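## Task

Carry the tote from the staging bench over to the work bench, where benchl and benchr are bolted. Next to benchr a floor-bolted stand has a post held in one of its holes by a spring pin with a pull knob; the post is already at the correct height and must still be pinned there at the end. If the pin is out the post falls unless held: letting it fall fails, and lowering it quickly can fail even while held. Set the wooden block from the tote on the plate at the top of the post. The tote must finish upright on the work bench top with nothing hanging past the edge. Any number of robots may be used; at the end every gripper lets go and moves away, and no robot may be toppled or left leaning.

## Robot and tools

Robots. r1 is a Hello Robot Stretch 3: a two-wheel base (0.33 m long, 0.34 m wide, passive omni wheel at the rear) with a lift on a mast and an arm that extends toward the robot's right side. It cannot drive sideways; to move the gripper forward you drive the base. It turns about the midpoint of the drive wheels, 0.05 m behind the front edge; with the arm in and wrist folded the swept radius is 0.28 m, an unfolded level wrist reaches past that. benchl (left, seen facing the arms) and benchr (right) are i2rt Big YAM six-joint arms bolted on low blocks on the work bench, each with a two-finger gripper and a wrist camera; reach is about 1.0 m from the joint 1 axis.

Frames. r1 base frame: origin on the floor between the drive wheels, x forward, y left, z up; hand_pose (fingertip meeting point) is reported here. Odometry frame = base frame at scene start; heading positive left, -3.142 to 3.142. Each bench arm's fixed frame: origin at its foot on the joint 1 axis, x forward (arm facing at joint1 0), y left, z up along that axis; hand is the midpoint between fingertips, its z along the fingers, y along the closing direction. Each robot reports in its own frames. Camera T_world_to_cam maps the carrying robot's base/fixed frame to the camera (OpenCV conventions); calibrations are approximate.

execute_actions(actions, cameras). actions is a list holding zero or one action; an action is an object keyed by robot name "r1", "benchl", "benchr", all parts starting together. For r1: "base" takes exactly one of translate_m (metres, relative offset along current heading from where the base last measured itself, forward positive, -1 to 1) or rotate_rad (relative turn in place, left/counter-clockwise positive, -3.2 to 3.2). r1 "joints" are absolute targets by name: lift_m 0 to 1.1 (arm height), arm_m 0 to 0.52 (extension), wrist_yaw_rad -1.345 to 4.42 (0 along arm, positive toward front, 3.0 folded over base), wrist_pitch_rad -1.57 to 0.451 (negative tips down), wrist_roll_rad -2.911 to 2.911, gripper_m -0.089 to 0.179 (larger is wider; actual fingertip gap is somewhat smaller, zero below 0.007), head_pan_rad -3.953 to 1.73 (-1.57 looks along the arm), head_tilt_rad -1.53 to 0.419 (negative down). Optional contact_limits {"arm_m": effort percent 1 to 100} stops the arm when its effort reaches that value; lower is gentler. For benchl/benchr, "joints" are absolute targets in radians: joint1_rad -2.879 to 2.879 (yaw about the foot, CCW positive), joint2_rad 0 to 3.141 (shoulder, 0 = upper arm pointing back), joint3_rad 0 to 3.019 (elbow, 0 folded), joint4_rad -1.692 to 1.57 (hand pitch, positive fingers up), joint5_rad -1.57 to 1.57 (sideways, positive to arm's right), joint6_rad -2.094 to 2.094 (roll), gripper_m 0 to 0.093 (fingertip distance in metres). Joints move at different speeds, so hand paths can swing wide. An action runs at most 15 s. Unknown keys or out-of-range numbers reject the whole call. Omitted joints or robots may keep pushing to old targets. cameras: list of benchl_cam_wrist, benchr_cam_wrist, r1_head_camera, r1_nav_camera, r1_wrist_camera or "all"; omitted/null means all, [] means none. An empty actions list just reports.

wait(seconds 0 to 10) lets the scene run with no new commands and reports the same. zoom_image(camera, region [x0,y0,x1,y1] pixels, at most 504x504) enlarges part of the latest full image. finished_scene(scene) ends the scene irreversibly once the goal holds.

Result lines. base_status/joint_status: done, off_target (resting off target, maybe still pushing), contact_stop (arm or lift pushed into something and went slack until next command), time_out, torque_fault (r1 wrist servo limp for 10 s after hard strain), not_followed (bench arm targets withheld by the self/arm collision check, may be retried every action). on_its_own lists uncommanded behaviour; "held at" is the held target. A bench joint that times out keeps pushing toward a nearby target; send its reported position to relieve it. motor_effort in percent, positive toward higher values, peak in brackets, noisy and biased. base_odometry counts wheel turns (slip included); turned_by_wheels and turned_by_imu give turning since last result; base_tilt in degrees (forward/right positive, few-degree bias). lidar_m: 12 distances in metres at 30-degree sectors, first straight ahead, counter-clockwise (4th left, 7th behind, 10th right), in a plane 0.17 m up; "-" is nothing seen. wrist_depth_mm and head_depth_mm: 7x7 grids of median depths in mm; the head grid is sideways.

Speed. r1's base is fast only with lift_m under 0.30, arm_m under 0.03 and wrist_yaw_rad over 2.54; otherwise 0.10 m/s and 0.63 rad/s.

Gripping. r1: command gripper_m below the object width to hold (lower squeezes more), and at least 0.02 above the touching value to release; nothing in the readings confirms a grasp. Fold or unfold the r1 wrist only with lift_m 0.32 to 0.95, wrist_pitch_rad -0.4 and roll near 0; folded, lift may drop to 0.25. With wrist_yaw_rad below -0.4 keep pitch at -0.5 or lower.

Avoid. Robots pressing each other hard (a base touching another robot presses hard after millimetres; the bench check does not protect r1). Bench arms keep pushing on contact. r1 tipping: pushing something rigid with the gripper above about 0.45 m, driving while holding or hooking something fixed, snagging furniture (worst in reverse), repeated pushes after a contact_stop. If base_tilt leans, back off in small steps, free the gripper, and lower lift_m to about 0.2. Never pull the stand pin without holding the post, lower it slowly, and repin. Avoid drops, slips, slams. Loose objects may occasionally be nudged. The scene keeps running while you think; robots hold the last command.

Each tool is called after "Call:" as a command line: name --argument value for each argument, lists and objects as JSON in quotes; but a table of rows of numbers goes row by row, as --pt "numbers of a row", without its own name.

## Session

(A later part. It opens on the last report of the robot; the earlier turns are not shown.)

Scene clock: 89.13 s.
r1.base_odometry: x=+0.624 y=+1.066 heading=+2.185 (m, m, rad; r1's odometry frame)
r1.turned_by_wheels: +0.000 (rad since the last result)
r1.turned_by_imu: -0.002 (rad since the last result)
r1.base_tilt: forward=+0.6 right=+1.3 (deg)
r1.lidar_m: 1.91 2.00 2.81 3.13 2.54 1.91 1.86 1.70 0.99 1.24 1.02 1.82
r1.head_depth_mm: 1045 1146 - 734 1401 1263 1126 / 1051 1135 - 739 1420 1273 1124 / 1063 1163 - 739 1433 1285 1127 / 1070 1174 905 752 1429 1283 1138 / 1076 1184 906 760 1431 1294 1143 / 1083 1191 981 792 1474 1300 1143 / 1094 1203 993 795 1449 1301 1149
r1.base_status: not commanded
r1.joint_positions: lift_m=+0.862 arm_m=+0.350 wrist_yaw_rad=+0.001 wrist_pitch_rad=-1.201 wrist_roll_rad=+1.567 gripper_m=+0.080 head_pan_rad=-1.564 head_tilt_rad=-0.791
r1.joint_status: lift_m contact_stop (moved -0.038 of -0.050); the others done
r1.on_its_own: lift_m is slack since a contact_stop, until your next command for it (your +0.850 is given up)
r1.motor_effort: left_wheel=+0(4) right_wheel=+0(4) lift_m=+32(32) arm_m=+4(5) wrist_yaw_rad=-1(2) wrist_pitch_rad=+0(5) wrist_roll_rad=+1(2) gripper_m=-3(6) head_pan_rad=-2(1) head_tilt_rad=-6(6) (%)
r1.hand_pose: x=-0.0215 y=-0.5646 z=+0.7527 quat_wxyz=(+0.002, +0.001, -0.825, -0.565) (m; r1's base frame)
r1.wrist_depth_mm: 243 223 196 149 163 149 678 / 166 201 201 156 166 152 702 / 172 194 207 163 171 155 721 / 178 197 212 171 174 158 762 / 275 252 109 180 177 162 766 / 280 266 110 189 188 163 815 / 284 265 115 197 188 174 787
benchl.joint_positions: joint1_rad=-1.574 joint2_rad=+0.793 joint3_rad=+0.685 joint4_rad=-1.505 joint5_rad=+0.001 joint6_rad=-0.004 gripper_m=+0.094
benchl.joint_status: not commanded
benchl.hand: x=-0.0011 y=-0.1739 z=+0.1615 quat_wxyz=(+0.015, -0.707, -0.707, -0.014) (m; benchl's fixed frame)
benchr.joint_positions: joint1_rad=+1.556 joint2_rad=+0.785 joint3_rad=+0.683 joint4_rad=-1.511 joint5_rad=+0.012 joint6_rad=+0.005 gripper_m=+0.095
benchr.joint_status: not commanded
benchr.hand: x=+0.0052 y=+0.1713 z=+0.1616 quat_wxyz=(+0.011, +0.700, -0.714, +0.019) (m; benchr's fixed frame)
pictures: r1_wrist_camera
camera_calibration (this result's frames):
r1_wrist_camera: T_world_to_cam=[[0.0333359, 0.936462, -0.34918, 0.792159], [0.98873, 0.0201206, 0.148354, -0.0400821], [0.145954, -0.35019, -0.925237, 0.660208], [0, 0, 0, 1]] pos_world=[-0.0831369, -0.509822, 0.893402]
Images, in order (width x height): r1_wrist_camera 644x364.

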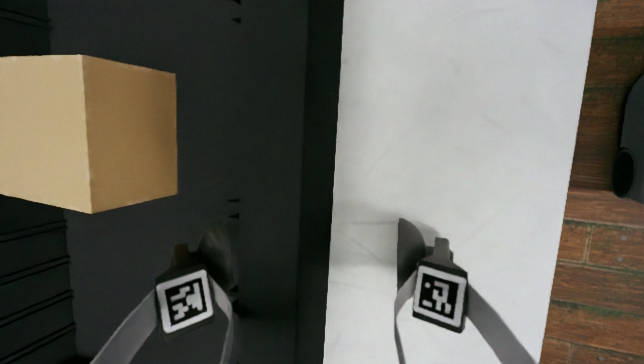

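Call:
execute_actions --actions '[{"r1":{"joints":{"gripper_m":-0.04,"lift_m":0.868}}}]' --cameras '["r1_wrist_camera"]'

Call:
execute_actions --actions '[{"r1":{"joints":{"lift_m":0.96}}}]' --cameras '["r1_head_camera","r1_wrist_camera","r1_nav_camera"]'

Scene clock: 91.37 s.
r1.base_odometry: x=+0.624 y=+1.066 heading=+2.185 (m, m, rad; r1's odometry frame)
r1.turned_by_wheels: +0.000 (rad since the last result)
r1.turned_by_imu: +0.000 (rad since the last result)
r1.base_tilt: forward=+0.7 right=+1.5 (deg)
r1.lidar_m: 1.91 2.00 2.82 3.12 2.54 1.91 1.86 1.70 0.99 1.24 1.02 1.82
r1.head_depth_mm: 1046 1146 - 731 1404 1276 1116 / 1054 1134 - 736 1415 1274 1126 / 1060 1168 - 742 1417 1282 1127 / 1064 1167 905 746 1431 1290 1135 / 1073 1189 907 753 1432 1296 1142 / 1079 1194 981 790 1484 1306 1143 / 1089 1194 987 800 1445 1303 1150
r1.base_status: not commanded
r1.joint_positions: lift_m=+0.868 arm_m=+0.350 wrist_yaw_rad=+0.000 wrist_pitch_rad=-1.160 wrist_roll_rad=+1.567 gripper_m=-0.038 head_pan_rad=-1.564 head_tilt_rad=-0.791
r1.joint_status: all done
r1.motor_effort: left_wheel=-1(1) right_wheel=+2(2) lift_m=+37(44) arm_m=+1(4) wrist_yaw_rad=-1(0) wrist_pitch_rad=-12(13) wrist_roll_rad=+1(2) gripper_m=-34(99) head_pan_rad=-1(1) head_tilt_rad=-5(5) (%)
r1.hand_pose: x=-0.0215 y=-0.5748 z=+0.7619 quat_wxyz=(+0.002, +0.001, -0.836, -0.548) (m; r1's base frame)
r1.wrist_depth_mm: 248 243 210 99 170 154 143 / 195 184 214 101 173 157 147 / 198 184 219 104 177 160 153 / 207 191 224 107 181 163 156 / 263 272 239 109 183 167 736 / 267 281 253 111 184 170 751 / 270 300 247 116 197 172 791
benchl.joint_positions: joint1_rad=-1.574 joint2_rad=+0.793 joint3_rad=+0.685 joint4_rad=-1.505 joint5_rad=+0.001 joint6_rad=-0.004 gripper_m=+0.094
benchl.joint_status: not commanded
benchl.hand: x=-0.0011 y=-0.1739 z=+0.1615 quat_wxyz=(+0.015, -0.707, -0.707, -0.014) (m; benchl's fixed frame)
benchr.joint_positions: joint1_rad=+1.556 joint2_rad=+0.785 joint3_rad=+0.683 joint4_rad=-1.511 joint5_rad=+0.012 joint6_rad=+0.005 gripper_m=+0.095
benchr.joint_status: not commanded
benchr.hand: x=+0.0052 y=+0.1713 z=+0.1616 quat_wxyz=(+0.011, +0.700, -0.714, +0.019) (m; benchr's fixed frame)
pictures: r1_wrist_camera
camera_calibration (this result's frames):
r1_wrist_camera: T_world_to_cam=[[0.0333179, 0.921525, -0.386886, 0.825021], [0.988726, 0.0261505, 0.147435, -0.0370741], [0.145982, -0.387437, -0.910265, 0.632285], [0, 0, 0, 1]] pos_world=[-0.0831343, -0.514338, 0.900202]
Images, in order (width x height): r1_wrist_camera 644x364.

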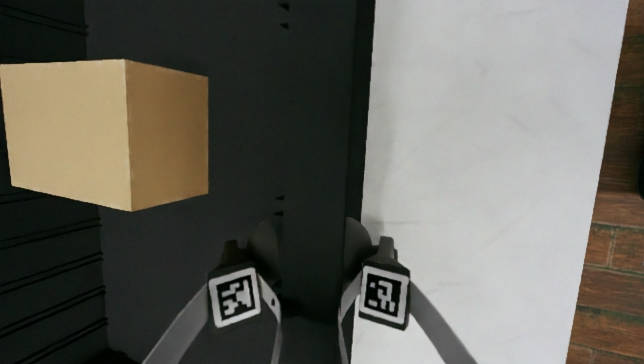

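Scene clock: 93.03 s.
r1.base_odometry: x=+0.624 y=+1.066 heading=+2.185 (m, m, rad; r1's odometry frame)
r1.turned_by_wheels: +0.000 (rad since the last result)
r1.turned_by_imu: +0.000 (rad since the last result)
r1.base_tilt: forward=+0.7 right=+1.3 (deg)
r1.lidar_m: 1.91 2.01 2.81 3.11 2.56 1.91 1.86 1.70 0.98 1.24 1.02 1.82
r1.head_depth_mm: - 1151 862 695 1404 1276 1132 / - - 853 716 1416 1279 1123 / 1022 - 771 731 1419 1291 1126 / 1068 1177 861 725 1426 1295 1136 / 1074 1172 850 745 1437 1306 1136 / 1083 1185 980 795 1477 1303 1145 / 1089 1190 982 796 1449 1312 1148
r1.base_status: not commanded
r1.joint_positions: lift_m=+0.959 arm_m=+0.350 wrist_yaw_rad=+0.000 wrist_pitch_rad=-1.242 wrist_roll_rad=+1.568 gripper_m=-0.035 head_pan_rad=-1.564 head_tilt_rad=-0.791
r1.joint_status: all done
r1.motor_effort: left_wheel=-1(3) right_wheel=+2(4) lift_m=+48(48) arm_m=+2(2) wrist_yaw_rad=-1(0) wrist_pitch_rad=+12(12) wrist_roll_rad=+1(2) gripper_m=-26(33) head_pan_rad=-2(2) head_tilt_rad=-5(5) (%)
r1.hand_pose: x=-0.0215 y=-0.5546 z=+0.8478 quat_wxyz=(+0.002, +0.001, -0.813, -0.582) (m; r1's base frame)
r1.wrist_depth_mm: 262 300 265 125 243 241 772 / 264 275 257 126 251 247 829 / 267 235 241 128 257 892 857 / 270 247 258 132 264 880 892 / 276 318 283 130 270 898 890 / 274 322 299 131 273 966 865 / 283 315 283 138 286 959 926
benchl.joint_positions: joint1_rad=-1.574 joint2_rad=+0.793 joint3_rad=+0.685 joint4_rad=-1.505 joint5_rad=+0.001 joint6_rad=-0.004 gripper_m=+0.094
benchl.joint_status: not commanded
benchl.hand: x=-0.0011 y=-0.1739 z=+0.1615 quat_wxyz=(+0.015, -0.707, -0.707, -0.014) (m; benchl's fixed frame)
benchr.joint_positions: joint1_rad=+1.556 joint2_rad=+0.785 joint3_rad=+0.683 joint4_rad=-1.511 joint5_rad=+0.012 joint6_rad=+0.005 gripper_m=+0.095
benchr.joint_status: not commanded
benchr.hand: x=+0.0052 y=+0.1713 z=+0.1616 quat_wxyz=(+0.011, +0.700, -0.714, +0.019) (m; benchr's fixed frame)
pictures: r1_head_camera (sideways: a quarter turn clockwise sets it upright), r1_nav_camera (sideways: a quarter turn counterclockwise sets it upright), r1_wrist_camera
camera_calibration (this result's frames):
r1_head_camera: T_world_to_cam=[[0.00380481, 0.742511, -0.669823, 0.890275], [0.999041, 0.0263909, 0.0349297, -0.0447754], [0.0436129, -0.669314, -0.741699, 0.919748], [0, 0, 0, 1]] pos_world=[0.00123222, -0.0442575, 1.28007]
r1_nav_camera: T_world_to_cam=[[-0.0303902, -0.735245, 0.67712, -0.840549], [-0.999483, 0.0152288, -0.0283223, 0.0953601], [0.010512, -0.67763, -0.735328, 0.912109], [0, 0, 0, 1]] pos_world=[0.0601782, -0.00138868, 1.24255]
r1_wrist_camera: T_world_to_cam=[[0.0334543, 0.950037, -0.310338, 0.790513], [0.988731, 0.0138741, 0.149058, -0.0584346], [0.145916, -0.311827, -0.938867, 0.784491], [0, 0, 0, 1]] pos_world=[-0.0831398, -0.50558, 0.990569]
Images, in order (width x height): r1_head_camera 896x504, r1_nav_camera 672x504, r1_wrist_camera 644x364.

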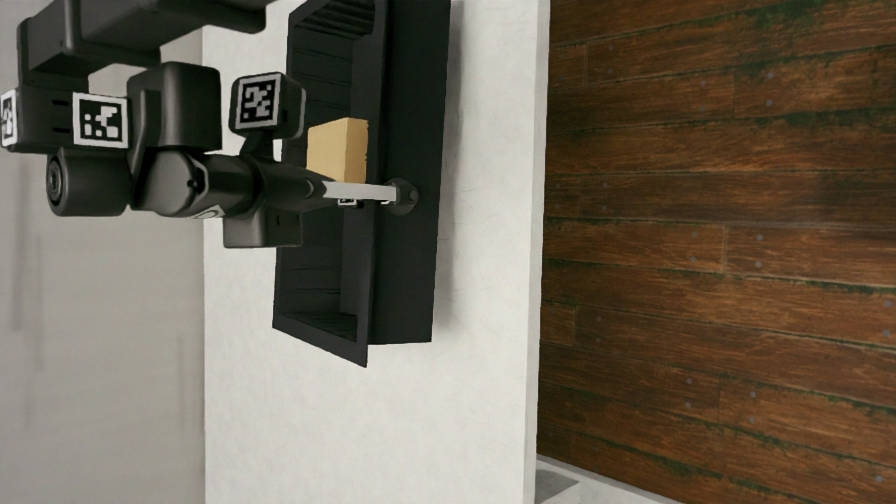

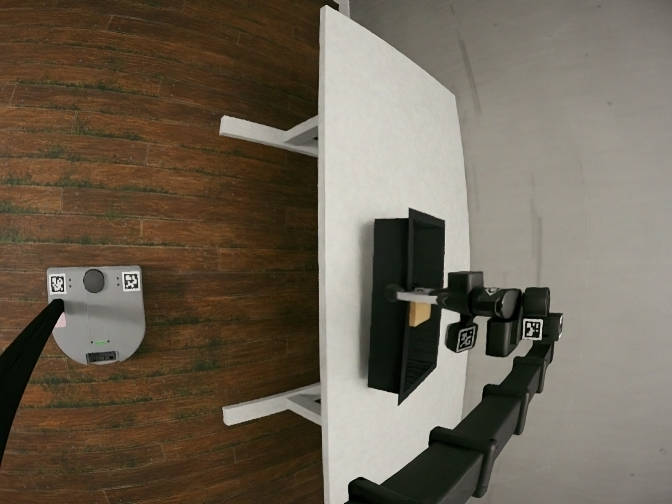

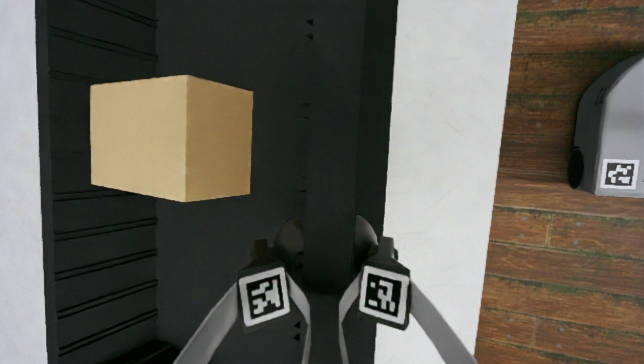

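Call:
execute_actions --actions '[{"r1":{"joints":{"wrist_pitch_rad":-0.75}}}]' --cameras '["r1_head_camera","r1_wrist_camera","r1_nav_camera"]'

Scene clock: 95.30 s.
r1.base_odometry: x=+0.624 y=+1.066 heading=+2.185 (m, m, rad; r1's odometry frame)
r1.turned_by_wheels: +0.000 (rad since the last result)
r1.turned_by_imu: +0.000 (rad since the last result)
r1.base_tilt: forward=+0.6 right=+1.3 (deg)
r1.lidar_m: 1.91 2.00 2.82 3.11 2.54 1.91 1.86 1.70 0.98 1.23 1.02 1.82
r1.head_depth_mm: - 1154 819 775 1413 1276 1128 / - - 753 775 1421 1281 1129 / 1022 - 737 778 1412 1288 1134 / 1069 1149 722 786 1427 1291 1135 / 1076 1121 884 788 1447 1295 1136 / 1079 1186 980 793 1471 1292 1143 / 1087 1197 985 798 1446 1308 1153
r1.base_status: not commanded
r1.joint_positions: lift_m=+0.959 arm_m=+0.350 wrist_yaw_rad=+0.001 wrist_pitch_rad=-0.853 wrist_roll_rad=+1.582 gripper_m=-0.029 head_pan_rad=-1.564 head_tilt_rad=-0.791
r1.joint_status: wrist_pitch_rad off_target (ended at -0.853, target -0.750)
r1.on_its_own: gripper_m is held at -0.030, not at your -0.040, by its stall guard, which is still easing
r1.motor_effort: left_wheel=-1(2) right_wheel=+1(4) lift_m=+48(48) arm_m=+2(2) wrist_yaw_rad=-1(8) wrist_pitch_rad=+30(32) wrist_roll_rad=-7(13) gripper_m=-30(32) head_pan_rad=-2(2) head_tilt_rad=-6(5) (%)
r1.hand_pose: x=-0.0214 y=-0.6451 z=+0.8891 quat_wxyz=(-0.004, -0.002, -0.910, -0.414) (m; r1's base frame)
r1.wrist_depth_mm: 525 593 362 323 191 244 209 / 529 603 364 306 195 250 214 / 550 603 279 272 200 253 217 / 551 341 274 168 203 256 219 / 562 333 352 141 288 262 222 / 570 330 358 138 297 267 227 / 587 313 298 140 313 267 231
benchl.joint_positions: joint1_rad=-1.574 joint2_rad=+0.793 joint3_rad=+0.685 joint4_rad=-1.505 joint5_rad=+0.001 joint6_rad=-0.004 gripper_m=+0.094
benchl.joint_status: not commanded
benchl.hand: x=-0.0011 y=-0.1739 z=+0.1615 quat_wxyz=(+0.015, -0.707, -0.707, -0.014) (m; benchl's fixed frame)
benchr.joint_positions: joint1_rad=+1.556 joint2_rad=+0.785 joint3_rad=+0.683 joint4_rad=-1.511 joint5_rad=+0.012 joint6_rad=+0.005 gripper_m=+0.095
benchr.joint_status: not commanded
benchr.hand: x=+0.0052 y=+0.1713 z=+0.1616 quat_wxyz=(+0.011, +0.700, -0.714, +0.019) (m; benchr's fixed frame)
pictures: r1_head_camera (sideways: a quarter turn clockwise sets it upright), r1_nav_camera (sideways: a quarter turn counterclockwise sets it upright), r1_wrist_camera
camera_calibration (this result's frames):
r1_head_camera: T_world_to_cam=[[0.00380489, 0.742511, -0.669823, 0.890275], [0.999041, 0.0263908, 0.0349297, -0.0447754], [0.0436128, -0.669314, -0.741699, 0.919748], [0, 0, 0, 1]] pos_world=[0.00123221, -0.0442575, 1.28007]
r1_nav_camera: T_world_to_cam=[[-0.0303903, -0.735245, 0.67712, -0.840549], [-0.999483, 0.015229, -0.0283223, 0.0953601], [0.010512, -0.67763, -0.735327, 0.912109], [0, 0, 0, 1]] pos_world=[0.0601782, -0.0013887, 1.24255]
r1_wrist_camera: T_world_to_cam=[[0.0471375, 0.760969, -0.647073, 1.06705], [0.988087, 0.0594834, 0.141933, -0.0277217], [0.146497, -0.646056, -0.7491, 0.410777], [0, 0, 0, 1]] pos_world=[-0.0830841, -0.544958, 1.00211]
Images, in order (width x height): r1_head_camera 896x504, r1_nav_camera 672x504, r1_wrist_camera 644x364.

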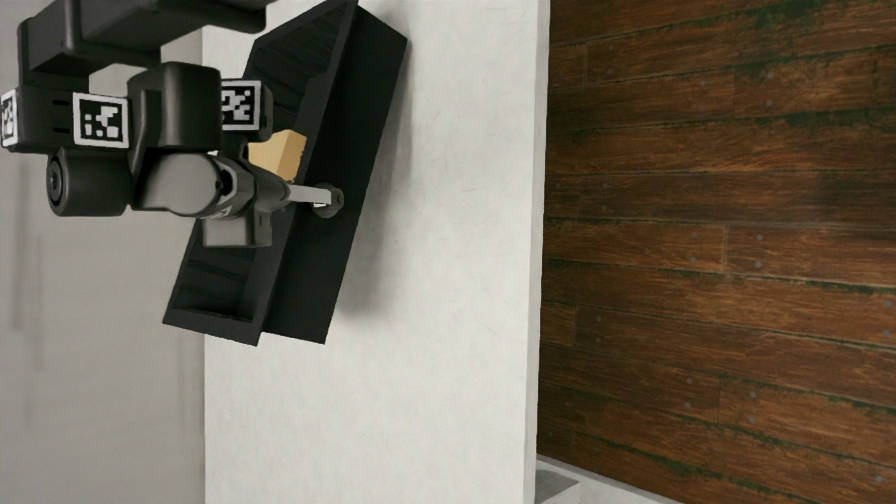

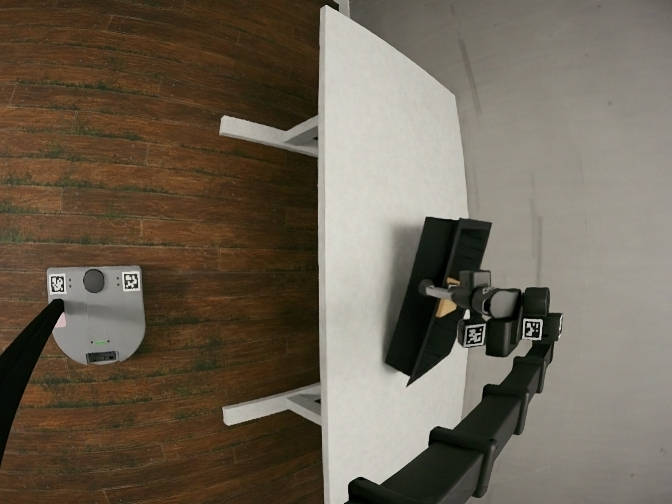

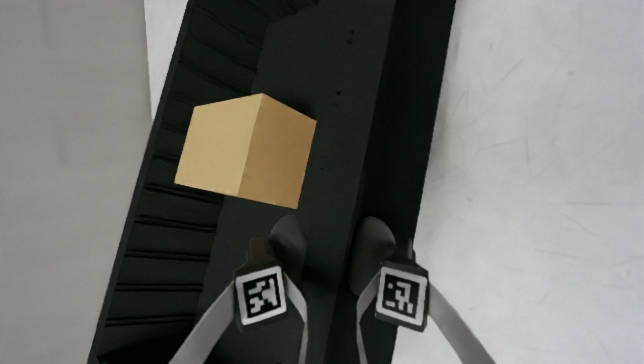

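Call:
execute_actions --actions '[{"r1":{"joints":{"wrist_pitch_rad":-1.2,"lift_m":0.91}}}]' --cameras '[]'

Call:
execute_actions --actions '[{"r1":{"joints":{"lift_m":0.88,"gripper_m":0.09}}}]' --cameras '["r1_head_camera","r1_wrist_camera"]'

Scene clock: 98.33 s.
r1.base_odometry: x=+0.624 y=+1.066 heading=+2.185 (m, m, rad; r1's odometry frame)
r1.turned_by_wheels: +0.000 (rad since the last result)
r1.turned_by_imu: +0.000 (rad since the last result)
r1.base_tilt: forward=+0.6 right=+1.2 (deg)
r1.lidar_m: 1.91 2.00 2.82 3.12 2.55 1.91 1.86 1.69 0.99 1.24 1.02 1.82
r1.head_depth_mm: 1041 - 880 727 1419 1276 1121 / 1031 - 860 727 1419 1278 1133 / 1058 - - 737 1426 1291 1137 / 1059 1165 900 739 1437 1294 1134 / 1073 1179 905 747 1440 1295 1133 / 1076 1182 984 793 1480 1298 1137 / 1087 1196 988 799 1451 1308 1152
r1.base_status: not commanded
r1.joint_positions: lift_m=+0.910 arm_m=+0.350 wrist_yaw_rad=+0.006 wrist_pitch_rad=-1.213 wrist_roll_rad=+1.560 gripper_m=-0.026 head_pan_rad=-1.564 head_tilt_rad=-0.791
r1.joint_status: all done
r1.on_its_own: gripper_m is held at -0.027, not at your -0.040, by its stall guard, which is not easing now
r1.motor_effort: left_wheel=+0(4) right_wheel=+0(5) lift_m=+23(40) arm_m=+2(2) wrist_yaw_rad=-7(7) wrist_pitch_rad=+4(27) wrist_roll_rad=+6(8) gripper_m=-19(29) head_pan_rad=-2(2) head_tilt_rad=-5(5) (%)
r1.hand_pose: x=-0.0212 y=-0.5617 z=+0.8005 quat_wxyz=(+0.006, +0.005, -0.821, -0.570) (m; r1's base frame)
r1.wrist_depth_mm: 262 275 237 125 206 189 763 / 247 210 239 129 212 194 764 / 237 208 241 131 216 200 799 / 249 216 251 135 221 205 808 / 266 303 269 136 224 210 803 / 266 310 285 137 227 218 814 / 265 309 280 143 238 224 836
benchl.joint_positions: joint1_rad=-1.574 joint2_rad=+0.793 joint3_rad=+0.685 joint4_rad=-1.505 joint5_rad=+0.001 joint6_rad=-0.004 gripper_m=+0.094
benchl.joint_status: not commanded
benchl.hand: x=-0.0011 y=-0.1739 z=+0.1615 quat_wxyz=(+0.015, -0.707, -0.707, -0.014) (m; benchl's fixed frame)
benchr.joint_positions: joint1_rad=+1.556 joint2_rad=+0.785 joint3_rad=+0.683 joint4_rad=-1.511 joint5_rad=+0.012 joint6_rad=+0.005 gripper_m=+0.095
benchr.joint_status: not commanded
benchr.hand: x=+0.0052 y=+0.1713 z=+0.1616 quat_wxyz=(+0.011, +0.700, -0.714, +0.019) (m; benchr's fixed frame)
pictures: none
No camera images: the call's "cameras" was empty. Leave "cameras" out to get every camera's image.

Scene clock: 100.20 s.
r1.base_odometry: x=+0.624 y=+1.066 heading=+2.185 (m, m, rad; r1's odometry frame)
r1.turned_by_wheels: +0.000 (rad since the last result)
r1.turned_by_imu: +0.000 (rad since the last result)
r1.base_tilt: forward=+0.6 right=+1.3 (deg)
r1.lidar_m: 1.91 2.01 2.82 3.13 2.55 1.91 1.86 1.70 0.99 1.23 1.02 1.81
r1.head_depth_mm: 1044 1144 - 734 1409 1276 1127 / 1051 - - 736 1411 1275 1118 / 1057 - - 735 1413 1289 1139 / 1061 1170 894 743 1439 1291 1138 / 1071 1180 900 744 1431 1300 1142 / 1079 1195 979 792 1475 1297 1147 / 1088 1205 990 799 1446 1302 1147
r1.base_status: not commanded
r1.joint_positions: lift_m=+0.880 arm_m=+0.350 wrist_yaw_rad=+0.003 wrist_pitch_rad=-1.206 wrist_roll_rad=+1.564 gripper_m=+0.090 head_pan_rad=-1.564 head_tilt_rad=-0.791
r1.joint_status: all done
r1.motor_effort: left_wheel=-1(1) right_wheel=+2(2) lift_m=+21(22) arm_m=+2(2) wrist_yaw_rad=-3(7) wrist_pitch_rad=+2(5) wrist_roll_rad=+4(6) gripper_m=+0(95) head_pan_rad=-2(2) head_tilt_rad=-5(6) (%)
r1.hand_pose: x=-0.0213 y=-0.5634 z=+0.7710 quat_wxyz=(+0.004, +0.003, -0.823, -0.567) (m; r1's base frame)
r1.wrist_depth_mm: 258 243 216 110 179 164 737 / 195 196 221 113 182 167 739 / 197 187 227 115 186 170 757 / 203 193 229 118 191 174 789 / 264 273 236 121 198 179 804 / 265 288 237 124 205 183 780 / 266 291 250 127 206 194 811
benchl.joint_positions: joint1_rad=-1.574 joint2_rad=+0.793 joint3_rad=+0.685 joint4_rad=-1.505 joint5_rad=+0.001 joint6_rad=-0.004 gripper_m=+0.094
benchl.joint_status: not commanded
benchl.hand: x=-0.0011 y=-0.1739 z=+0.1615 quat_wxyz=(+0.015, -0.707, -0.707, -0.014) (m; benchl's fixed frame)
benchr.joint_positions: joint1_rad=+1.556 joint2_rad=+0.785 joint3_rad=+0.683 joint4_rad=-1.511 joint5_rad=+0.012 joint6_rad=+0.005 gripper_m=+0.095
benchr.joint_status: not commanded
benchr.hand: x=+0.0052 y=+0.1713 z=+0.1616 quat_wxyz=(+0.011, +0.700, -0.714, +0.019) (m; benchr's fixed frame)
pictures: r1_head_camera (sideways: a quarter turn clockwise sets it upright), r1_wrist_camera
camera_calibration (this result's frames):
r1_head_camera: T_world_to_cam=[[0.0038049, 0.742511, -0.669823, 0.890275], [0.999041, 0.0263908, 0.0349297, -0.0447754], [0.0436128, -0.669314, -0.741699, 0.919748], [0, 0, 0, 1]] pos_world=[0.00123221, -0.0442575, 1.28007]
r1_wrist_camera: T_world_to_cam=[[0.0275932, 0.938584, -0.343946, 0.794445], [0.988798, 0.0248627, 0.147174, -0.039385], [0.146686, -0.344154, -0.927384, 0.682601], [0, 0, 0, 1]] pos_world=[-0.0831057, -0.509754, 0.912076]
Images, in order (width x height): r1_head_camera 896x504, r1_wrist_camera 644x364.

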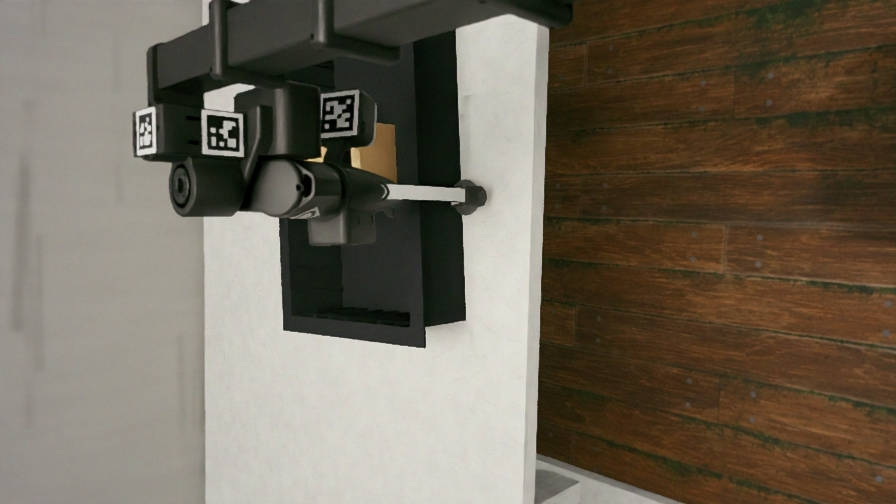

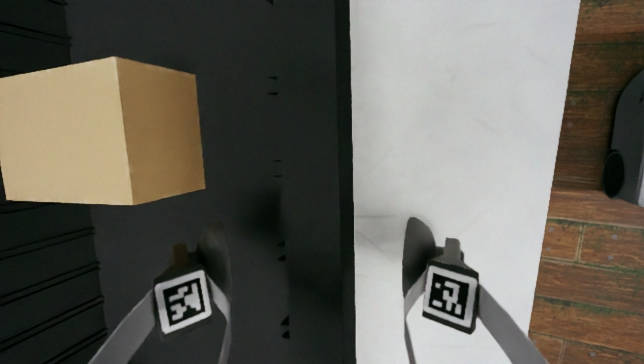

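Call:
execute_actions --actions '[{"r1":{"base":{"translate_m":-0.065},"joints":{"lift_m":0.97,"gripper_m":0.065,"wrist_pitch_rad":-1.1,"arm_m":0.32}}}]' --cameras '["r1_head_camera","r1_wrist_camera"]'

Scene clock: 103.50 s.
r1.base_odometry: x=+0.661 y=+1.013 heading=+2.185 (m, m, rad; r1's odometry frame)
r1.turned_by_wheels: +0.000 (rad since the last result)
r1.turned_by_imu: +0.000 (rad since the last result)
r1.base_tilt: forward=+0.6 right=+1.3 (deg)
r1.lidar_m: 1.97 2.07 2.91 3.21 2.46 1.85 1.79 1.70 0.95 1.23 1.06 1.81
r1.head_depth_mm: - 1151 944 732 1408 1275 1121 / - - 893 737 1416 1277 1131 / 1016 - 871 741 1412 1278 1124 / 1069 1173 883 744 1436 1285 1138 / 1075 1177 901 748 1421 1286 1138 / 1075 1186 946 754 1461 1301 1146 / 1085 1191 984 800 1468 1307 1148
r1.base_status: done
r1.joint_positions: lift_m=+0.970 arm_m=+0.320 wrist_yaw_rad=+0.003 wrist_pitch_rad=-1.108 wrist_roll_rad=+1.564 gripper_m=+0.065 head_pan_rad=-1.564 head_tilt_rad=-0.791
r1.joint_status: all done
r1.motor_effort: left_wheel=-2(3) right_wheel=+1(5) lift_m=+42(46) arm_m=-3(4) wrist_yaw_rad=-3(3) wrist_pitch_rad=+2(2) wrist_roll_rad=+3(4) gripper_m=+0(90) head_pan_rad=-2(2) head_tilt_rad=-6(6) (%)
r1.hand_pose: x=-0.0213 y=-0.5578 z=+0.8682 quat_wxyz=(+0.004, +0.003, -0.850, -0.526) (m; r1's base frame)
r1.wrist_depth_mm: 499 307 321 295 263 240 762 / 514 334 353 306 269 245 785 / 535 344 368 316 273 252 809 / 549 335 305 326 279 262 843 / 583 349 312 329 282 267 857 / 620 364 - 339 - 276 845 / 619 516 399 347 303 923 864
benchl.joint_positions: joint1_rad=-1.574 joint2_rad=+0.793 joint3_rad=+0.685 joint4_rad=-1.505 joint5_rad=+0.001 joint6_rad=-0.004 gripper_m=+0.094
benchl.joint_status: not commanded
benchl.hand: x=-0.0011 y=-0.1739 z=+0.1615 quat_wxyz=(+0.015, -0.707, -0.707, -0.014) (m; benchl's fixed frame)
benchr.joint_positions: joint1_rad=+1.556 joint2_rad=+0.785 joint3_rad=+0.683 joint4_rad=-1.511 joint5_rad=+0.012 joint6_rad=+0.005 gripper_m=+0.095
benchr.joint_status: not commanded
benchr.hand: x=+0.0052 y=+0.1713 z=+0.1616 quat_wxyz=(+0.011, +0.700, -0.714, +0.019) (m; benchr's fixed frame)
pictures: r1_head_camera (sideways: a quarter turn clockwise sets it upright), r1_wrist_camera
camera_calibration (this result's frames):
r1_head_camera: T_world_to_cam=[[0.00380498, 0.742511, -0.669823, 0.890275], [0.999041, 0.0263907, 0.0349297, -0.0447754], [0.0436128, -0.669314, -0.741699, 0.919748], [0, 0, 0, 1]] pos_world=[0.00123221, -0.0442575, 1.28007]
r1_wrist_camera: T_world_to_cam=[[0.0282535, 0.900324, -0.434302, 0.879715], [0.988751, 0.0386691, 0.144486, -0.0438399], [0.146878, -0.433498, -0.889104, 0.691542], [0, 0, 0, 1]] pos_world=[-0.0830806, -0.490551, 1.00325]
Images, in order (width x height): r1_head_camera 896x504, r1_wrist_camera 644x364.

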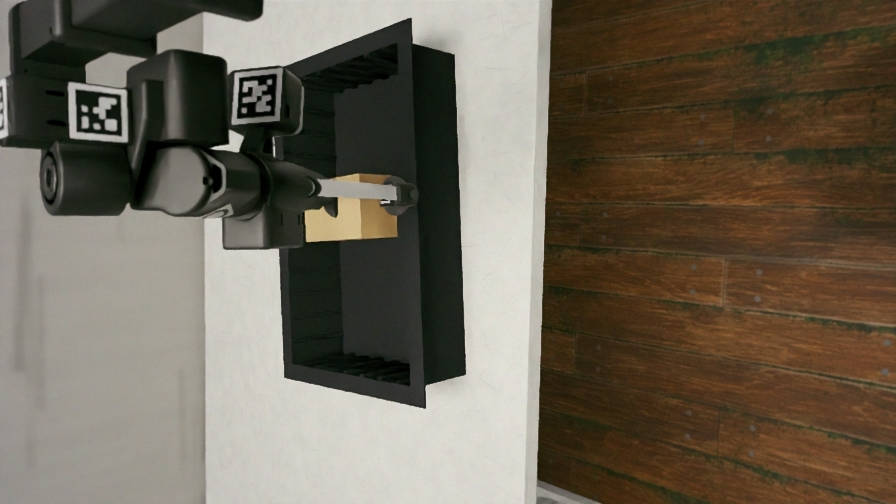

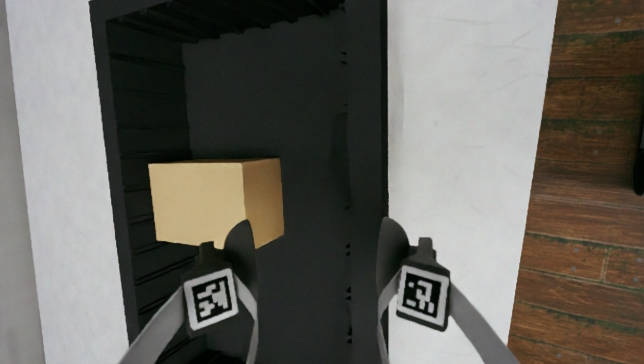

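Call:
execute_actions --actions '[{"r1":{"joints":{"arm_m":0.297,"lift_m":0.89}}}]' --cameras '["r1_head_camera","r1_wrist_camera"]'

Scene clock: 105.77 s.
r1.base_odometry: x=+0.661 y=+1.013 heading=+2.185 (m, m, rad; r1's odometry frame)
r1.turned_by_wheels: +0.000 (rad since the last result)
r1.turned_by_imu: +0.000 (rad since the last result)
r1.base_tilt: forward=+0.6 right=+1.4 (deg)
r1.lidar_m: 1.98 2.07 2.91 3.21 2.46 1.84 1.79 1.70 0.95 1.23 1.06 1.81
r1.head_depth_mm: 1056 1149 - 734 1416 1274 1119 / 1052 1135 - 735 1412 1275 1117 / 1053 1170 - 739 1425 1286 1133 / 1059 1183 886 743 1441 1291 1134 / 1073 1181 902 748 1431 1290 1139 / 1074 1195 946 754 1466 1309 1144 / 1085 1202 982 796 1480 1304 1143
r1.base_status: not commanded
r1.joint_positions: lift_m=+0.890 arm_m=+0.297 wrist_yaw_rad=+0.002 wrist_pitch_rad=-1.094 wrist_roll_rad=+1.564 gripper_m=+0.065 head_pan_rad=-1.564 head_tilt_rad=-0.791
r1.joint_status: all done
r1.motor_effort: left_wheel=-2(1) right_wheel=+1(1) lift_m=+20(35) arm_m=-3(4) wrist_yaw_rad=-3(3) wrist_pitch_rad=-2(2) wrist_roll_rad=+3(3) gripper_m=-2(2) head_pan_rad=-2(2) head_tilt_rad=-6(5) (%)
r1.hand_pose: x=-0.0213 y=-0.5382 z=+0.7903 quat_wxyz=(+0.004, +0.003, -0.854, -0.520) (m; r1's base frame)
r1.wrist_depth_mm: 275 287 252 209 194 177 722 / 288 307 260 211 198 182 736 / 287 319 265 214 203 186 731 / 276 244 266 216 207 194 760 / 278 248 262 217 206 198 780 / 294 332 157 221 - 823 795 / 297 333 292 224 222 864 777
benchl.joint_positions: joint1_rad=-1.574 joint2_rad=+0.793 joint3_rad=+0.685 joint4_rad=-1.505 joint5_rad=+0.001 joint6_rad=-0.004 gripper_m=+0.094
benchl.joint_status: not commanded
benchl.hand: x=-0.0011 y=-0.1739 z=+0.1615 quat_wxyz=(+0.015, -0.707, -0.707, -0.014) (m; benchl's fixed frame)
benchr.joint_positions: joint1_rad=+1.556 joint2_rad=+0.785 joint3_rad=+0.683 joint4_rad=-1.511 joint5_rad=+0.012 joint6_rad=+0.005 gripper_m=+0.095
benchr.joint_status: not commanded
benchr.hand: x=+0.0052 y=+0.1713 z=+0.1616 quat_wxyz=(+0.011, +0.700, -0.714, +0.019) (m; benchr's fixed frame)
pictures: r1_head_camera (sideways: a quarter turn clockwise sets it upright), r1_wrist_camera
camera_calibration (this result's frames):
r1_head_camera: T_world_to_cam=[[0.00380481, 0.742511, -0.669823, 0.890275], [0.999041, 0.0263909, 0.0349297, -0.0447754], [0.0436129, -0.669314, -0.741699, 0.919748], [0, 0, 0, 1]] pos_world=[0.00123222, -0.0442575, 1.28007]
r1_wrist_camera: T_world_to_cam=[[0.0283259, 0.894076, -0.447018, 0.834957], [0.988746, 0.0406583, 0.143973, -0.0318837], [0.146898, -0.446066, -0.882863, 0.619148], [0, 0, 0, 1]] pos_world=[-0.0830776, -0.469038, 0.924454]
Images, in order (width x height): r1_head_camera 896x504, r1_wrist_camera 644x364.

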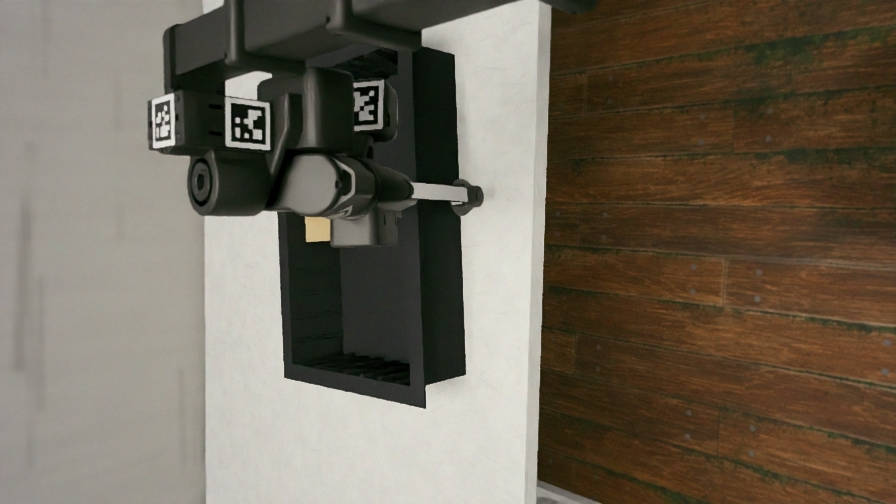

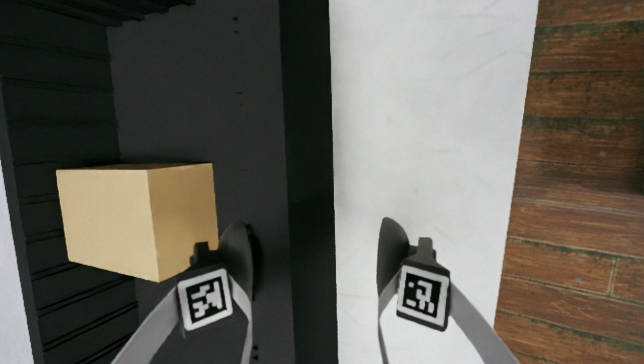

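Call:
execute_actions --actions '[{"r1":{"joints":{"arm_m":0.31,"lift_m":0.865}}}]' --cameras '["r1_wrist_camera"]'

Call:
execute_actions --actions '[{"r1":{"joints":{"gripper_m":-0.035,"lift_m":0.868}}}]' --cameras '["r1_wrist_camera"]'

Call:
execute_actions --actions '[{"r1":{"joints":{"lift_m":0.95,"wrist_pitch_rad":-0.85}}}]' --cameras '["r1_head_camera","r1_wrist_camera","r1_nav_camera"]'

Scene clock: 116.27 s.
r1.base_odometry: x=+0.661 y=+1.013 heading=+2.185 (m, m, rad; r1's odometry frame)
r1.turned_by_wheels: +0.000 (rad since the last result)
r1.turned_by_imu: +0.000 (rad since the last result)
r1.base_tilt: forward=+0.6 right=+1.3 (deg)
r1.lidar_m: 1.97 2.07 2.91 3.20 2.46 1.84 1.79 1.70 0.95 1.23 1.06 1.81
r1.head_depth_mm: 1048 1148 - 733 1402 1261 1118 / 1051 1155 - 734 1410 1283 1122 / 1059 1185 - 741 1426 1282 1130 / 1063 1172 884 743 1415 1285 1137 / 1067 1179 903 747 1429 1296 1142 / 1080 1188 950 752 1469 1290 1136 / 1085 1191 987 797 1477 1305 1149
r1.base_status: not commanded
r1.joint_positions: lift_m=+0.865 arm_m=+0.310 wrist_yaw_rad=+0.002 wrist_pitch_rad=-1.095 wrist_roll_rad=+1.564 gripper_m=+0.065 head_pan_rad=-1.564 head_tilt_rad=-0.791
r1.joint_status: all done
r1.motor_effort: left_wheel=-1(2) right_wheel=+1(1) lift_m=+20(22) arm_m=+3(3) wrist_yaw_rad=-3(3) wrist_pitch_rad=-2(4) wrist_roll_rad=+3(3) gripper_m=-2(3) head_pan_rad=-1(2) head_tilt_rad=-6(5) (%)
r1.hand_pose: x=-0.0213 y=-0.5505 z=+0.7653 quat_wxyz=(+0.004, +0.003, -0.854, -0.521) (m; r1's base frame)
r1.wrist_depth_mm: 266 259 114 181 170 153 685 / 274 270 117 184 174 156 686 / 275 278 121 187 178 158 722 / 249 222 124 189 181 161 745 / 240 216 128 191 181 168 745 / 263 224 125 193 - 171 783 / 281 314 195 196 195 180 788
benchl.joint_positions: joint1_rad=-1.574 joint2_rad=+0.793 joint3_rad=+0.685 joint4_rad=-1.505 joint5_rad=+0.001 joint6_rad=-0.004 gripper_m=+0.094
benchl.joint_status: not commanded
benchl.hand: x=-0.0011 y=-0.1739 z=+0.1615 quat_wxyz=(+0.015, -0.707, -0.707, -0.014) (m; benchl's fixed frame)
benchr.joint_positions: joint1_rad=+1.556 joint2_rad=+0.785 joint3_rad=+0.683 joint4_rad=-1.511 joint5_rad=+0.012 joint6_rad=+0.005 gripper_m=+0.095
benchr.joint_status: not commanded
benchr.hand: x=+0.0052 y=+0.1713 z=+0.1616 quat_wxyz=(+0.011, +0.700, -0.714, +0.019) (m; benchr's fixed frame)
pictures: r1_wrist_camera
camera_calibration (this result's frames):
r1_wrist_camera: T_world_to_cam=[[0.0283623, 0.894484, -0.4462, 0.834295], [0.988748, 0.0404859, 0.14401, -0.0278934], [0.146879, -0.445263, -0.883271, 0.592295], [0, 0, 0, 1]] pos_world=[-0.0830788, -0.481407, 0.899436]
Images, in order (width x height): r1_wrist_camera 644x364.

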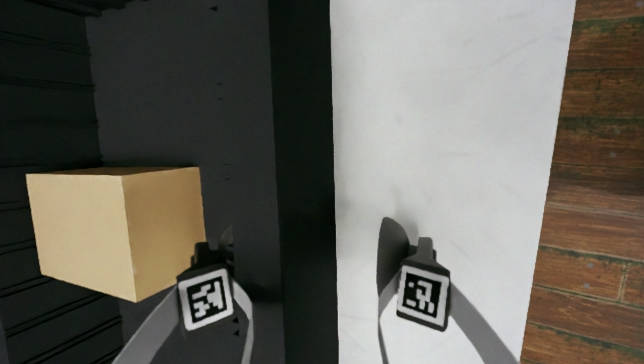

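Scene clock: 117.77 s.
r1.base_odometry: x=+0.661 y=+1.013 heading=+2.185 (m, m, rad; r1's odometry frame)
r1.turned_by_wheels: +0.000 (rad since the last result)
r1.turned_by_imu: +0.000 (rad since the last result)
r1.base_tilt: forward=+0.7 right=+1.4 (deg)
r1.lidar_m: 1.97 2.07 2.91 3.15 2.46 1.84 1.79 1.69 0.95 1.23 1.06 1.80
r1.head_depth_mm: 1042 1152 - 732 1413 1264 1128 / 1048 1153 - 734 1414 1278 1131 / 1063 1183 - 739 1413 1284 1129 / 1068 1171 885 746 1425 1288 1135 / 1069 1173 897 747 1432 1299 1136 / 1077 1181 952 756 1474 1307 1145 / 1086 1194 989 799 1478 1301 1148
r1.base_status: not commanded
r1.joint_positions: lift_m=+0.868 arm_m=+0.310 wrist_yaw_rad=+0.002 wrist_pitch_rad=-1.056 wrist_roll_rad=+1.564 gripper_m=-0.034 head_pan_rad=-1.564 head_tilt_rad=-0.791
r1.joint_status: all done
r1.motor_effort: left_wheel=-1(1) right_wheel=+1(1) lift_m=+30(44) arm_m=+1(3) wrist_yaw_rad=-3(3) wrist_pitch_rad=-13(15) wrist_roll_rad=+3(3) gripper_m=-28(99) head_pan_rad=-2(2) head_tilt_rad=-5(6) (%)
r1.hand_pose: x=-0.0213 y=-0.5597 z=+0.7717 quat_wxyz=(+0.004, +0.003, -0.864, -0.504) (m; r1's base frame)
r1.wrist_depth_mm: 266 277 235 156 176 156 148 / 264 289 241 158 180 160 678 / 264 295 247 160 184 162 665 / 259 223 244 163 188 165 705 / 260 220 244 125 190 169 734 / 271 250 252 127 192 172 760 / 277 323 277 134 203 176 788
benchl.joint_positions: joint1_rad=-1.574 joint2_rad=+0.793 joint3_rad=+0.685 joint4_rad=-1.505 joint5_rad=+0.001 joint6_rad=-0.004 gripper_m=+0.094
benchl.joint_status: not commanded
benchl.hand: x=-0.0011 y=-0.1739 z=+0.1615 quat_wxyz=(+0.015, -0.707, -0.707, -0.014) (m; benchl's fixed frame)
benchr.joint_positions: joint1_rad=+1.556 joint2_rad=+0.785 joint3_rad=+0.683 joint4_rad=-1.511 joint5_rad=+0.012 joint6_rad=+0.005 gripper_m=+0.095
benchr.joint_status: not commanded
benchr.hand: x=+0.0052 y=+0.1713 z=+0.1616 quat_wxyz=(+0.011, +0.700, -0.714, +0.019) (m; benchr's fixed frame)
pictures: r1_wrist_camera
camera_calibration (this result's frames):
r1_wrist_camera: T_world_to_cam=[[0.0283794, 0.876656, -0.480279, 0.861774], [0.988733, 0.0460272, 0.142437, -0.0241612], [0.146975, -0.47891, -0.865473, 0.561325], [0, 0, 0, 1]] pos_world=[-0.0830682, -0.485544, 0.903146]
Images, in order (width x height): r1_wrist_camera 644x364.

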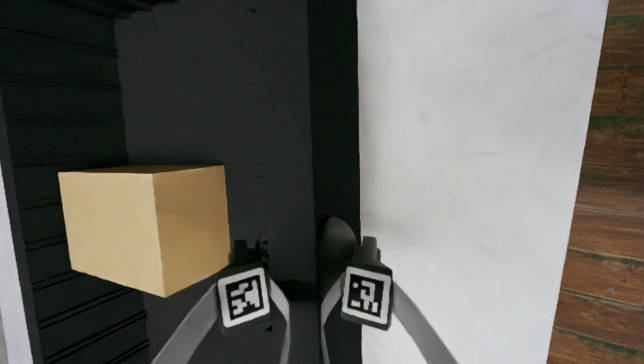

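Scene clock: 119.33 s.
r1.base_odometry: x=+0.661 y=+1.013 heading=+2.185 (m, m, rad; r1's odometry frame)
r1.turned_by_wheels: +0.000 (rad since the last result)
r1.turned_by_imu: +0.000 (rad since the last result)
r1.base_tilt: forward=+0.7 right=+1.3 (deg)
r1.lidar_m: 1.98 2.07 2.91 3.18 2.46 1.84 1.79 1.69 0.94 1.23 1.06 1.81
r1.head_depth_mm: 1003 - 729 753 1417 1280 1123 / 1010 - 674 757 1416 1277 1126 / 1036 - 670 759 1415 1283 1126 / 1063 1171 693 765 1430 1290 1127 / 1078 1184 860 769 1434 1289 1144 / 1078 1185 891 794 1481 1313 1143 / 1080 1197 985 796 1486 1308 1148
r1.base_status: not commanded
r1.joint_positions: lift_m=+0.949 arm_m=+0.310 wrist_yaw_rad=+0.002 wrist_pitch_rad=-0.943 wrist_roll_rad=+1.566 gripper_m=-0.031 head_pan_rad=-1.564 head_tilt_rad=-0.791
r1.joint_status: wrist_pitch_rad off_target (ended at -0.943, target -0.850); the others done
r1.motor_effort: left_wheel=-1(1) right_wheel=+1(1) lift_m=+49(51) arm_m=+2(2) wrist_yaw_rad=-2(5) wrist_pitch_rad=+27(28) wrist_roll_rad=+3(3) gripper_m=-28(30) head_pan_rad=-1(1) head_tilt_rad=-5(5) (%)
r1.hand_pose: x=-0.0213 y=-0.5857 z=+0.8664 quat_wxyz=(+0.003, +0.002, -0.891, -0.454) (m; r1's base frame)
r1.wrist_depth_mm: 578 295 294 123 247 229 202 / 587 305 301 126 252 233 205 / 610 317 316 130 258 236 207 / 608 305 247 134 265 241 215 / 625 324 252 132 274 245 222 / 624 342 371 135 275 250 227 / 641 363 363 147 288 253 236
benchl.joint_positions: joint1_rad=-1.574 joint2_rad=+0.793 joint3_rad=+0.685 joint4_rad=-1.505 joint5_rad=+0.001 joint6_rad=-0.004 gripper_m=+0.094
benchl.joint_status: not commanded
benchl.hand: x=-0.0011 y=-0.1739 z=+0.1615 quat_wxyz=(+0.015, -0.707, -0.707, -0.014) (m; benchl's fixed frame)
benchr.joint_positions: joint1_rad=+1.556 joint2_rad=+0.785 joint3_rad=+0.683 joint4_rad=-1.511 joint5_rad=+0.012 joint6_rad=+0.005 gripper_m=+0.095
benchr.joint_status: not commanded
benchr.hand: x=+0.0052 y=+0.1713 z=+0.1616 quat_wxyz=(+0.011, +0.700, -0.714, +0.019) (m; benchr's fixed frame)
pictures: r1_head_camera (sideways: a quarter turn clockwise sets it upright), r1_nav_camera (sideways: a quarter turn counterclockwise sets it upright), r1_wrist_camera
camera_calibration (this result's frames):
r1_head_camera: T_world_to_cam=[[0.00380481, 0.742511, -0.669823, 0.890275], [0.999041, 0.0263909, 0.0349297, -0.0447754], [0.0436129, -0.669314, -0.741699, 0.919748], [0, 0, 0, 1]] pos_world=[0.00123222, -0.0442575, 1.28007]
r1_nav_camera: T_world_to_cam=[[-0.0303902, -0.735245, 0.67712, -0.840549], [-0.999483, 0.0152288, -0.0283223, 0.0953601], [0.010512, -0.67763, -0.735327, 0.912109], [0, 0, 0, 1]] pos_world=[0.0601782, -0.00138869, 1.24255]
r1_wrist_camera: T_world_to_cam=[[0.0305084, 0.816551, -0.576467, 0.9782], [0.988688, 0.0600816, 0.137429, -0.0238669], [0.146852, -0.574138, -0.805481, 0.523112], [0, 0, 0, 1]] pos_world=[-0.0830667, -0.496978, 0.988537]
Images, in order (width x height): r1_head_camera 896x504, r1_nav_camera 672x504, r1_wrist_camera 644x364.

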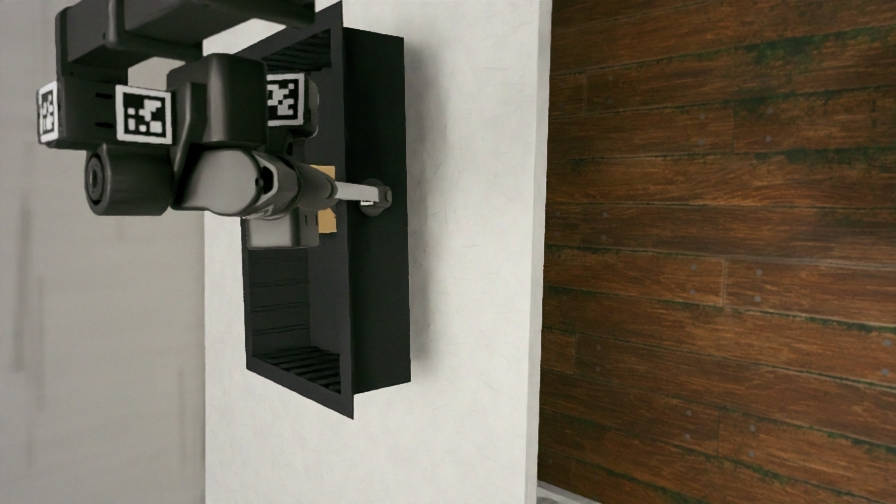

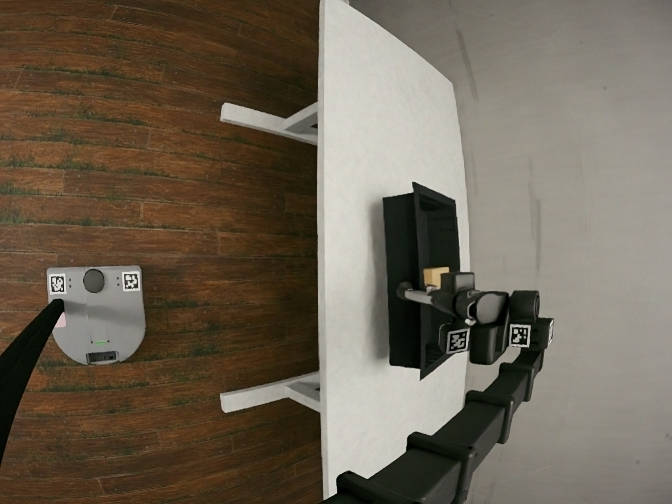

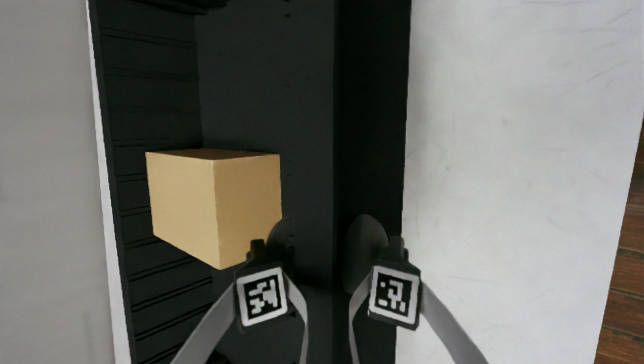

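Call:
execute_actions --actions '[{"r1":{"joints":{"lift_m":1.06,"wrist_pitch_rad":-0.7}}}]' --cameras '["r1_head_camera","r1_wrist_camera","r1_nav_camera"]'

Scene clock: 121.60 s.
r1.base_odometry: x=+0.661 y=+1.013 heading=+2.185 (m, m, rad; r1's odometry frame)
r1.turned_by_wheels: +0.000 (rad since the last result)
r1.turned_by_imu: +0.000 (rad since the last result)
r1.base_tilt: forward=+0.7 right=+1.3 (deg)
r1.lidar_m: 1.98 2.07 2.91 3.19 2.46 1.84 1.79 1.69 0.95 1.23 1.06 1.81
r1.head_depth_mm: 1037 615 893 770 1416 1274 1119 / - 611 893 774 1424 1267 1131 / - 602 903 779 1423 1284 1136 / 1048 618 905 786 1421 1293 1133 / 1054 778 912 790 1436 1283 1138 / 1076 669 949 793 1478 1299 1134 / 1091 1198 988 798 1488 1305 1147
r1.base_status: not commanded
r1.joint_positions: lift_m=+1.059 arm_m=+0.310 wrist_yaw_rad=+0.002 wrist_pitch_rad=-0.806 wrist_roll_rad=+1.566 gripper_m=-0.031 head_pan_rad=-1.564 head_tilt_rad=-0.791
r1.joint_status: wrist_pitch_rad off_target (ended at -0.806, target -0.700); the others done
r1.motor_effort: left_wheel=-1(0) right_wheel=+1(1) lift_m=+49(52) arm_m=+2(2) wrist_yaw_rad=-3(2) wrist_pitch_rad=+31(37) wrist_roll_rad=+3(2) gripper_m=-29(30) head_pan_rad=-1(1) head_tilt_rad=-5(6) (%)
r1.hand_pose: x=-0.0212 y=-0.6148 z=+0.9964 quat_wxyz=(+0.003, +0.002, -0.920, -0.392) (m; r1's base frame)
r1.wrist_depth_mm: 556 293 297 123 371 333 286 / 557 307 310 127 380 342 295 / 581 312 309 131 388 349 300 / 578 308 248 135 389 355 302 / 591 319 255 133 413 360 308 / 608 348 371 135 413 366 308 / 624 358 363 174 445 364 310
benchl.joint_positions: joint1_rad=-1.574 joint2_rad=+0.793 joint3_rad=+0.685 joint4_rad=-1.505 joint5_rad=+0.001 joint6_rad=-0.004 gripper_m=+0.094
benchl.joint_status: not commanded
benchl.hand: x=-0.0011 y=-0.1739 z=+0.1615 quat_wxyz=(+0.015, -0.707, -0.707, -0.014) (m; benchl's fixed frame)
benchr.joint_positions: joint1_rad=+1.556 joint2_rad=+0.785 joint3_rad=+0.683 joint4_rad=-1.511 joint5_rad=+0.012 joint6_rad=+0.005 gripper_m=+0.095
benchr.joint_status: not commanded
benchr.hand: x=+0.0052 y=+0.1713 z=+0.1616 quat_wxyz=(+0.011, +0.700, -0.714, +0.019) (m; benchr's fixed frame)
pictures: r1_head_camera (sideways: a quarter turn clockwise sets it upright), r1_nav_camera (sideways: a quarter turn counterclockwise sets it upright), r1_wrist_camera
camera_calibration (this result's frames):
r1_head_camera: T_world_to_cam=[[0.00380498, 0.742511, -0.669823, 0.890275], [0.999041, 0.0263907, 0.0349297, -0.0447754], [0.0436128, -0.669314, -0.741699, 0.919748], [0, 0, 0, 1]] pos_world=[0.00123221, -0.0442575, 1.28007]
r1_nav_camera: T_world_to_cam=[[-0.0303904, -0.735245, 0.67712, -0.840549], [-0.999483, 0.0152291, -0.0283223, 0.0953601], [0.0105119, -0.67763, -0.735327, 0.912109], [0, 0, 0, 1]] pos_world=[0.0601782, -0.00138871, 1.24255]
r1_wrist_camera: T_world_to_cam=[[0.0306468, 0.730104, -0.682649, 1.12952], [0.988657, 0.0783241, 0.128154, -0.0195757], [0.147033, -0.678833, -0.719422, 0.460996], [0, 0, 0, 1]] pos_world=[-0.0830442, -0.510194, 1.10522]
Images, in order (width x height): r1_head_camera 896x504, r1_nav_camera 672x504, r1_wrist_camera 644x364.

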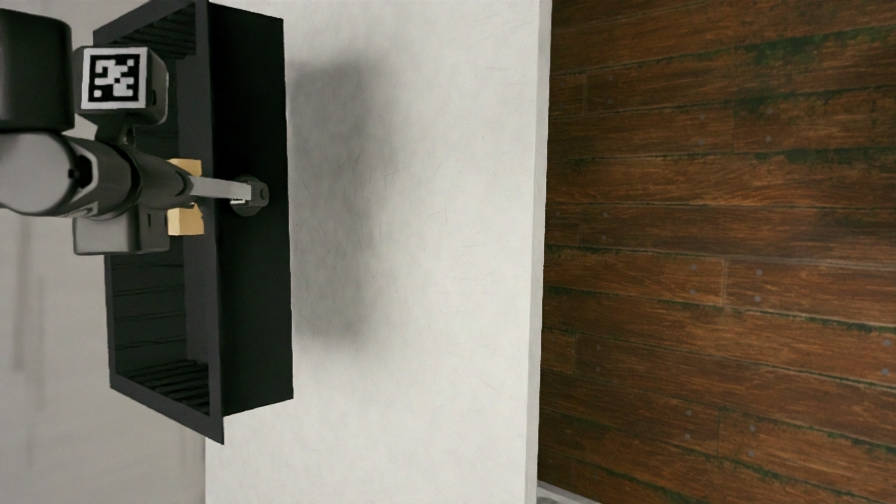

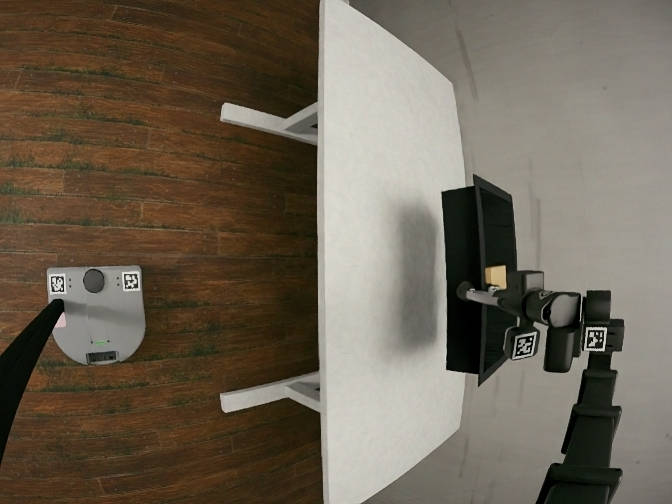

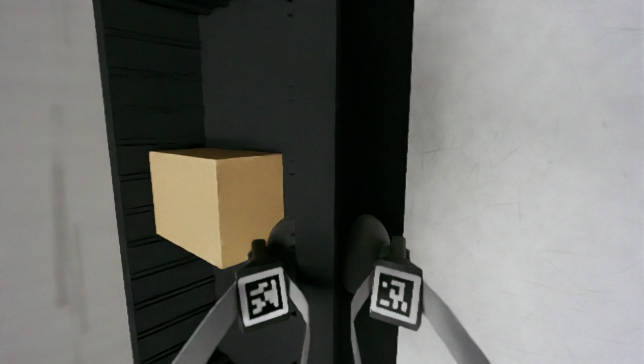

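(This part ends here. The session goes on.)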